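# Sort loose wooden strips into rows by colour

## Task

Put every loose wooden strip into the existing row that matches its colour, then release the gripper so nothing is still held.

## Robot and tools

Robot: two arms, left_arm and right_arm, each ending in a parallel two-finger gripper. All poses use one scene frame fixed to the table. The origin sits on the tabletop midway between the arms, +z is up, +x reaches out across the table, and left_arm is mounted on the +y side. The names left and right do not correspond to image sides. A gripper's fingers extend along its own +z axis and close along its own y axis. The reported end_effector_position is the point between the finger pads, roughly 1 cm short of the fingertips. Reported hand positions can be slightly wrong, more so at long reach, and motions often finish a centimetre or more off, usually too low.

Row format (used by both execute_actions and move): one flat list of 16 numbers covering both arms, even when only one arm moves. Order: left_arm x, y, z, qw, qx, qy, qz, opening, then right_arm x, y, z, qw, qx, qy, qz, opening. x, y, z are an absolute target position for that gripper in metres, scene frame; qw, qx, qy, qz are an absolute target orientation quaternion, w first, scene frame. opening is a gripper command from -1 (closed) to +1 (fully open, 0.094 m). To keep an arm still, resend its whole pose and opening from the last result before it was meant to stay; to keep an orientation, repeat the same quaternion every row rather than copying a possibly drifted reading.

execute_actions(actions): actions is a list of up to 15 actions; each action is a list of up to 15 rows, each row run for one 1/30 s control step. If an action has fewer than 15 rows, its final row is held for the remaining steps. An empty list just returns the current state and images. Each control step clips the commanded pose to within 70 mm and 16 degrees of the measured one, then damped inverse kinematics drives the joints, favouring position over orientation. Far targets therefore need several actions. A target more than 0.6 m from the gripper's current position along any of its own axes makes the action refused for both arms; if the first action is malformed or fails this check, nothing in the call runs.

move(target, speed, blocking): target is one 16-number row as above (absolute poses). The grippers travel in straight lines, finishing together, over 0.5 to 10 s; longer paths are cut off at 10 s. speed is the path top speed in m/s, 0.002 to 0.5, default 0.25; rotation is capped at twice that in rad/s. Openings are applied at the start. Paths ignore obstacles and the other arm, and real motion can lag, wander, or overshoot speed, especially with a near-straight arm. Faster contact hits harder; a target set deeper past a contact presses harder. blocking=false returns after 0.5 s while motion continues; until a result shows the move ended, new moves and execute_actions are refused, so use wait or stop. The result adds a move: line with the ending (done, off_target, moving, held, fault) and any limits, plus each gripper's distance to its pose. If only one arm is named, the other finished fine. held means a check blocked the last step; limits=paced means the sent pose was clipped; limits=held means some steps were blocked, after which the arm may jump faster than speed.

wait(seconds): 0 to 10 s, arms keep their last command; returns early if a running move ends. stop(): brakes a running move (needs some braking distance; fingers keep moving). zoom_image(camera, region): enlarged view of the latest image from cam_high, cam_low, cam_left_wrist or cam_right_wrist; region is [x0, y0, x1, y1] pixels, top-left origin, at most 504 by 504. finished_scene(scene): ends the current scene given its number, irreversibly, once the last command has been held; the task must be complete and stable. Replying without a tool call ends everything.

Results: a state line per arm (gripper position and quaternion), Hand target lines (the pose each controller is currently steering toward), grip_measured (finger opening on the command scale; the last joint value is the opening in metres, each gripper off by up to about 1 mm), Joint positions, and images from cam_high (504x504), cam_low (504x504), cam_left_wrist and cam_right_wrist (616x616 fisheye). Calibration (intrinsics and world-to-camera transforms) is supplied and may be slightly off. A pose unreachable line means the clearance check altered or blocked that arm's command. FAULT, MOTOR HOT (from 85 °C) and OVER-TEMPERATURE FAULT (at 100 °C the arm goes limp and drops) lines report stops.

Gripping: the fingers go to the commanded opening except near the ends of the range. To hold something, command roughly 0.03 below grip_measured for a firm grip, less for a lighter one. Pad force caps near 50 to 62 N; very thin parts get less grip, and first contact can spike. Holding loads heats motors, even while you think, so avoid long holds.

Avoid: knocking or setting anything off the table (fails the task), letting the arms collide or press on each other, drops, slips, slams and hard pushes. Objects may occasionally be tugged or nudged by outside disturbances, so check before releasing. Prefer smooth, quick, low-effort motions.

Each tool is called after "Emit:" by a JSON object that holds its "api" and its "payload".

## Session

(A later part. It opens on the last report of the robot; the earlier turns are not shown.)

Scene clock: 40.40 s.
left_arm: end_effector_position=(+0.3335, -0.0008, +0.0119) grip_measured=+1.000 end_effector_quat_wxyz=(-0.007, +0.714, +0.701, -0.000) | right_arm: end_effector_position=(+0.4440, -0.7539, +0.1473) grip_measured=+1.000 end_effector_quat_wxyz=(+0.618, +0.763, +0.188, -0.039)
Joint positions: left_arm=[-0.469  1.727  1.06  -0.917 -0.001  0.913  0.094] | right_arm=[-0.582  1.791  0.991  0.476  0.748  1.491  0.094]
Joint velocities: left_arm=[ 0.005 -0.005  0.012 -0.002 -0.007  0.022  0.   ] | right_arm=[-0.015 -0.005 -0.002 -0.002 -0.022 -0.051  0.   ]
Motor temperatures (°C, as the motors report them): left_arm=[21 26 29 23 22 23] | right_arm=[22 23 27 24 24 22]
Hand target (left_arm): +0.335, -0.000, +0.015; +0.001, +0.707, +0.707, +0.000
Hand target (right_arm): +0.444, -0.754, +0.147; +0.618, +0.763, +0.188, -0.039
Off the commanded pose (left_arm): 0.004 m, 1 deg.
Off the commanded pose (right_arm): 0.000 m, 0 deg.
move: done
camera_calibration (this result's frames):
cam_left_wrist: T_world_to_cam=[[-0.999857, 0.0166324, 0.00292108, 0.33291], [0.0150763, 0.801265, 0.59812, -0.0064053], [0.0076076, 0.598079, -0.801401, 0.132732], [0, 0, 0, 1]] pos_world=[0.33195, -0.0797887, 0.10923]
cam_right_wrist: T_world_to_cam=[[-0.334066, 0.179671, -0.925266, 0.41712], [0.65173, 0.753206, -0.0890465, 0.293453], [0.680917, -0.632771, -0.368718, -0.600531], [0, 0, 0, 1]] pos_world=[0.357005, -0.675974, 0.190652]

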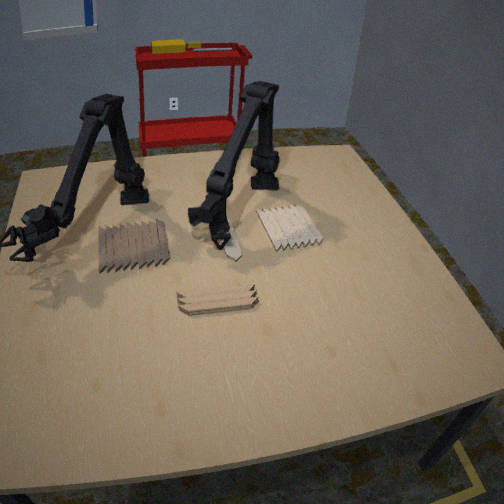

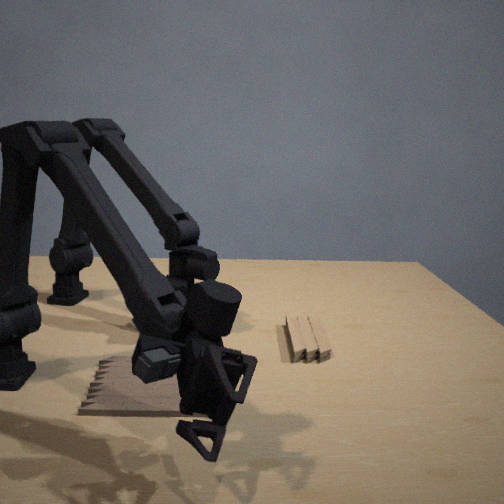

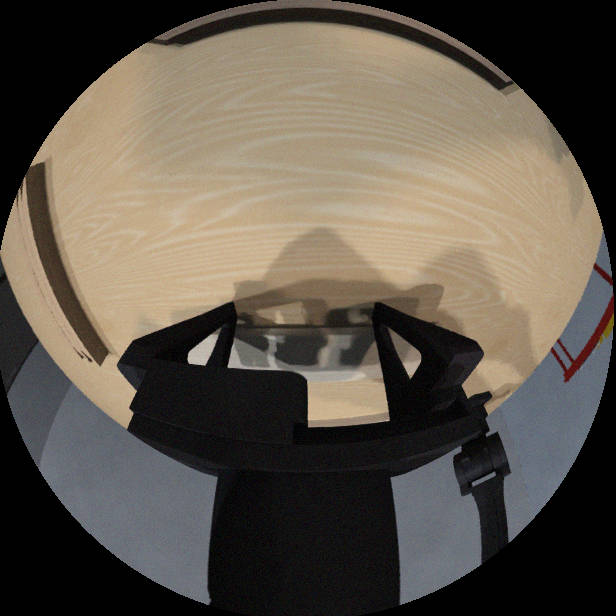

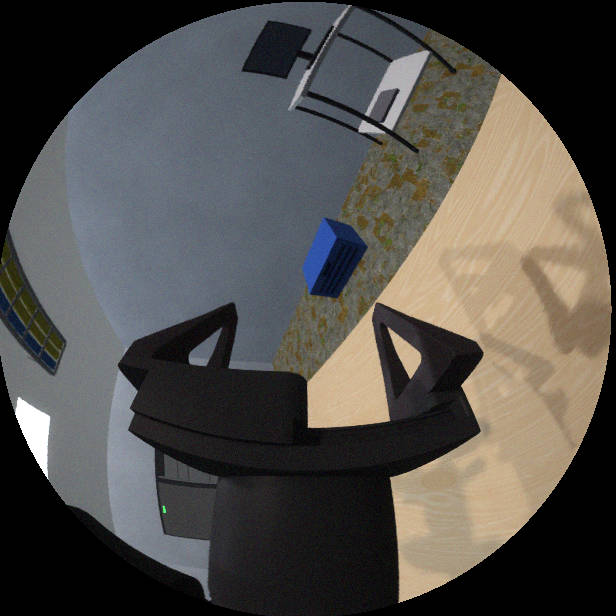

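Emit:
{"api": "move", "payload": {"target": [0.309,0.118,0.013,0,0.7,0.714,0,1,0.444,-0.7539,0.1473,0.618,0.763,0.188,-0.039,1], "speed": 0.07}}

Emit:
{"api": "zoom_image", "payload": {"camera": "cam_high", "region": [220,190,340,270]}}

Scene clock: 45.33 s.
left_arm: end_effector_position=(+0.3076, +0.1165, +0.0104) grip_measured=+1.000 end_effector_quat_wxyz=(-0.006, +0.695, +0.719, -0.001) | right_arm: end_effector_position=(+0.4440, -0.7539, +0.1473) grip_measured=+1.000 end_effector_quat_wxyz=(+0.618, +0.763, +0.188, -0.039)
Joint positions: left_arm=[-0.258  1.54   0.809 -0.853 -0.001  1.073  0.094] | right_arm=[-0.582  1.791  0.991  0.476  0.748  1.491  0.094]
Joint velocities: left_arm=[ 0.005 -0.005 -0.012 -0.002 -0.037 -0.066  0.   ] | right_arm=[-0.015  0.005 -0.007 -0.022 -0.022 -0.066  0.   ]
Motor temperatures (°C, as the motors report them): left_arm=[21 26 28 23 22 23] | right_arm=[22 23 27 24 24 22]
Hand target (left_arm): +0.309, +0.117, +0.013; +0.001, +0.700, +0.714, +0.000
Hand target (right_arm): +0.444, -0.754, +0.147; +0.618, +0.763, +0.188, -0.039
Off the commanded pose (left_arm): 0.003 m, 1 deg.
Off the commanded pose (right_arm): 0.000 m, 0 deg.
move: done
camera_calibration (this result's frames):
cam_left_wrist: T_world_to_cam=[[-0.999371, -0.0352472, 0.00390847, 0.311025], [-0.0259557, 0.802086, 0.596645, -0.0865818], [-0.024165, 0.596168, -0.802496, 0.0716036], [0, 0, 0, 1]] pos_world=[0.310312, 0.0377211, 0.107905]
cam_right_wrist: T_world_to_cam=[[-0.334066, 0.179671, -0.925266, 0.41712], [0.65173, 0.753206, -0.0890465, 0.293453], [0.680917, -0.632771, -0.368718, -0.600531], [0, 0, 0, 1]] pos_world=[0.357005, -0.675974, 0.190652]

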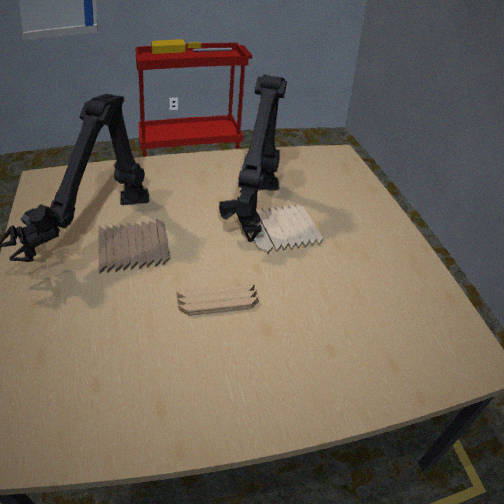

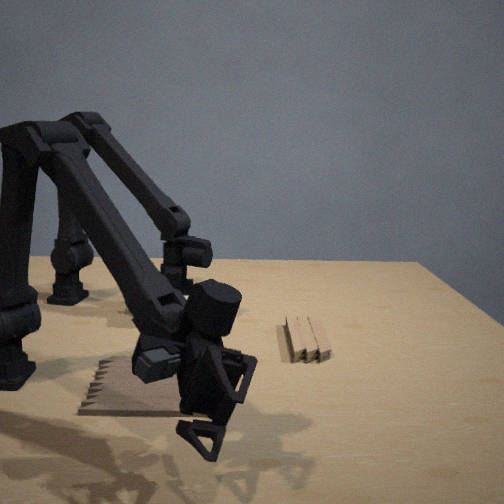

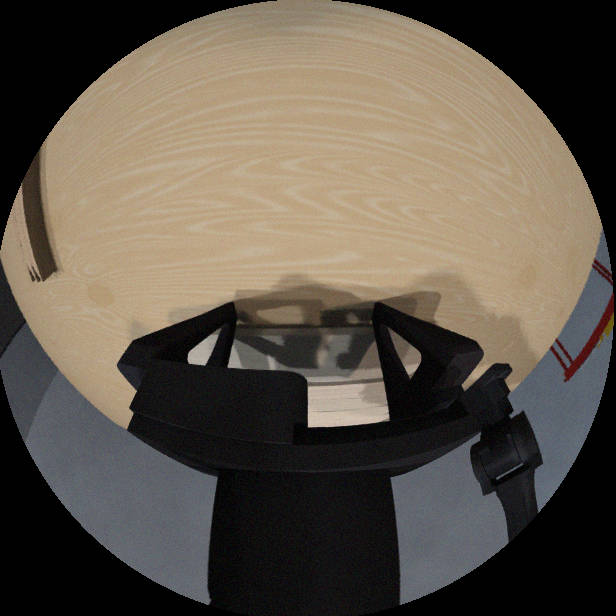

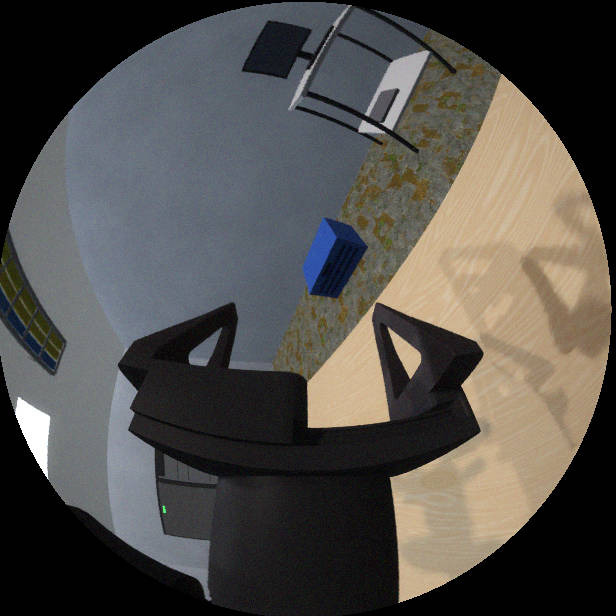

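Region (220, 190, 340, 270) of cam_high's 504x504 image, scaled by 4.200, with more detail than that image has.

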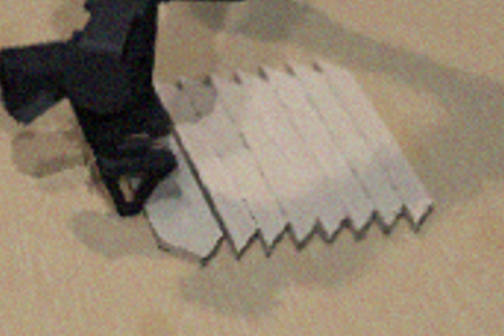

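Emit:
{"api": "execute_actions", "payload": {"actions": [[[0.309,0.123,0.013,0,0.7,0.714,0,1,0.444,-0.7539,0.1473,0.618,0.763,0.188,-0.039,1]],[[0.31,0.08,0.04,0,0.7,0.714,0,1,0.444,-0.7539,0.1473,0.618,0.763,0.188,-0.039,1]],[[0.31,0.04,0.09,0,0.7,0.714,0,1,0.444,-0.7539,0.1473,0.618,0.763,0.188,-0.039,1]]]}}

Scene clock: 51.00 s.
left_arm: end_effector_position=(+0.3038, +0.0412, +0.0852) grip_measured=+1.000 end_effector_quat_wxyz=(-0.002, +0.709, +0.705, -0.001) | right_arm: end_effector_position=(+0.4440, -0.7539, +0.1473) grip_measured=+1.000 end_effector_quat_wxyz=(+0.618, +0.763, +0.188, -0.039)
Joint positions: left_arm=[-0.432  1.496  0.999 -1.079  0.002  0.937  0.094] | right_arm=[-0.582  1.791  0.991  0.476  0.748  1.491  0.094]
Joint velocities: left_arm=[ 0.005  0.005  0.007  0.002 -0.037 -0.066  0.   ] | right_arm=[-0.015 -0.005 -0.002  0.002 -0.007 -0.066  0.   ]
Motor temperatures (°C, as the motors report them): left_arm=[21 26 28 23 22 23] | right_arm=[22 23 27 24 24 22]
Hand target (left_arm): +0.310, +0.040, +0.090; -0.000, +0.700, +0.714, -0.000
Hand target (right_arm): +0.444, -0.754, +0.147; +0.618, +0.763, +0.188, -0.039
Off the commanded pose (left_arm): 0.008 m, 1 deg.
Off the commanded pose (right_arm): 0.000 m, 0 deg.
camera_calibration (this result's frames):
cam_left_wrist: T_world_to_cam=[[-0.999993, 0.00325515, -0.0015811, 0.30335], [0.0016886, 0.80615, 0.591708, -0.0790322], [0.00320071, 0.591702, -0.806151, 0.168643], [0, 0, 0, 1]] pos_world=[0.302942, -0.0370621, 0.183195]
cam_right_wrist: T_world_to_cam=[[-0.334066, 0.179671, -0.925266, 0.41712], [0.65173, 0.753206, -0.0890465, 0.293453], [0.680917, -0.632771, -0.368718, -0.600531], [0, 0, 0, 1]] pos_world=[0.357005, -0.675974, 0.190652]

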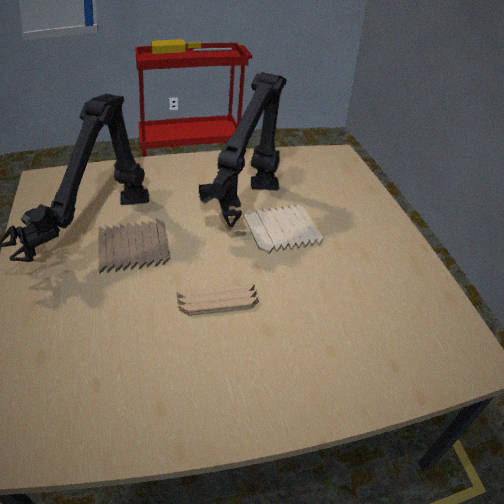

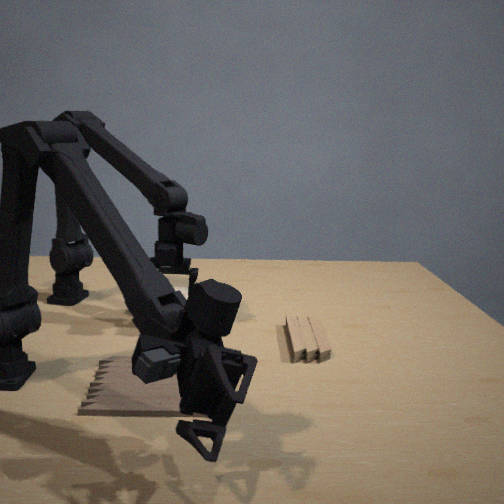

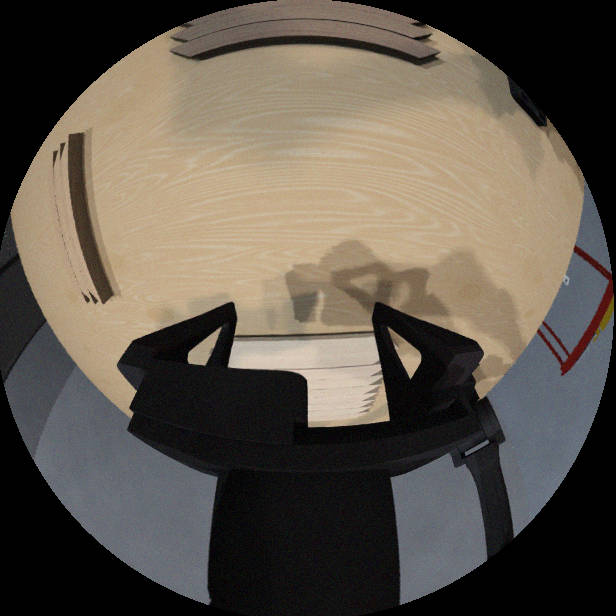

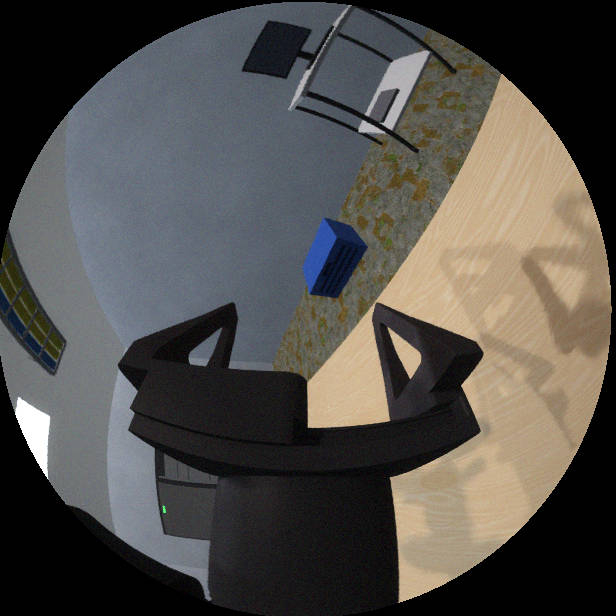

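Emit:
{"api": "finished_scene", "payload": {"scene": 2}}

The scene is finished: the task was done.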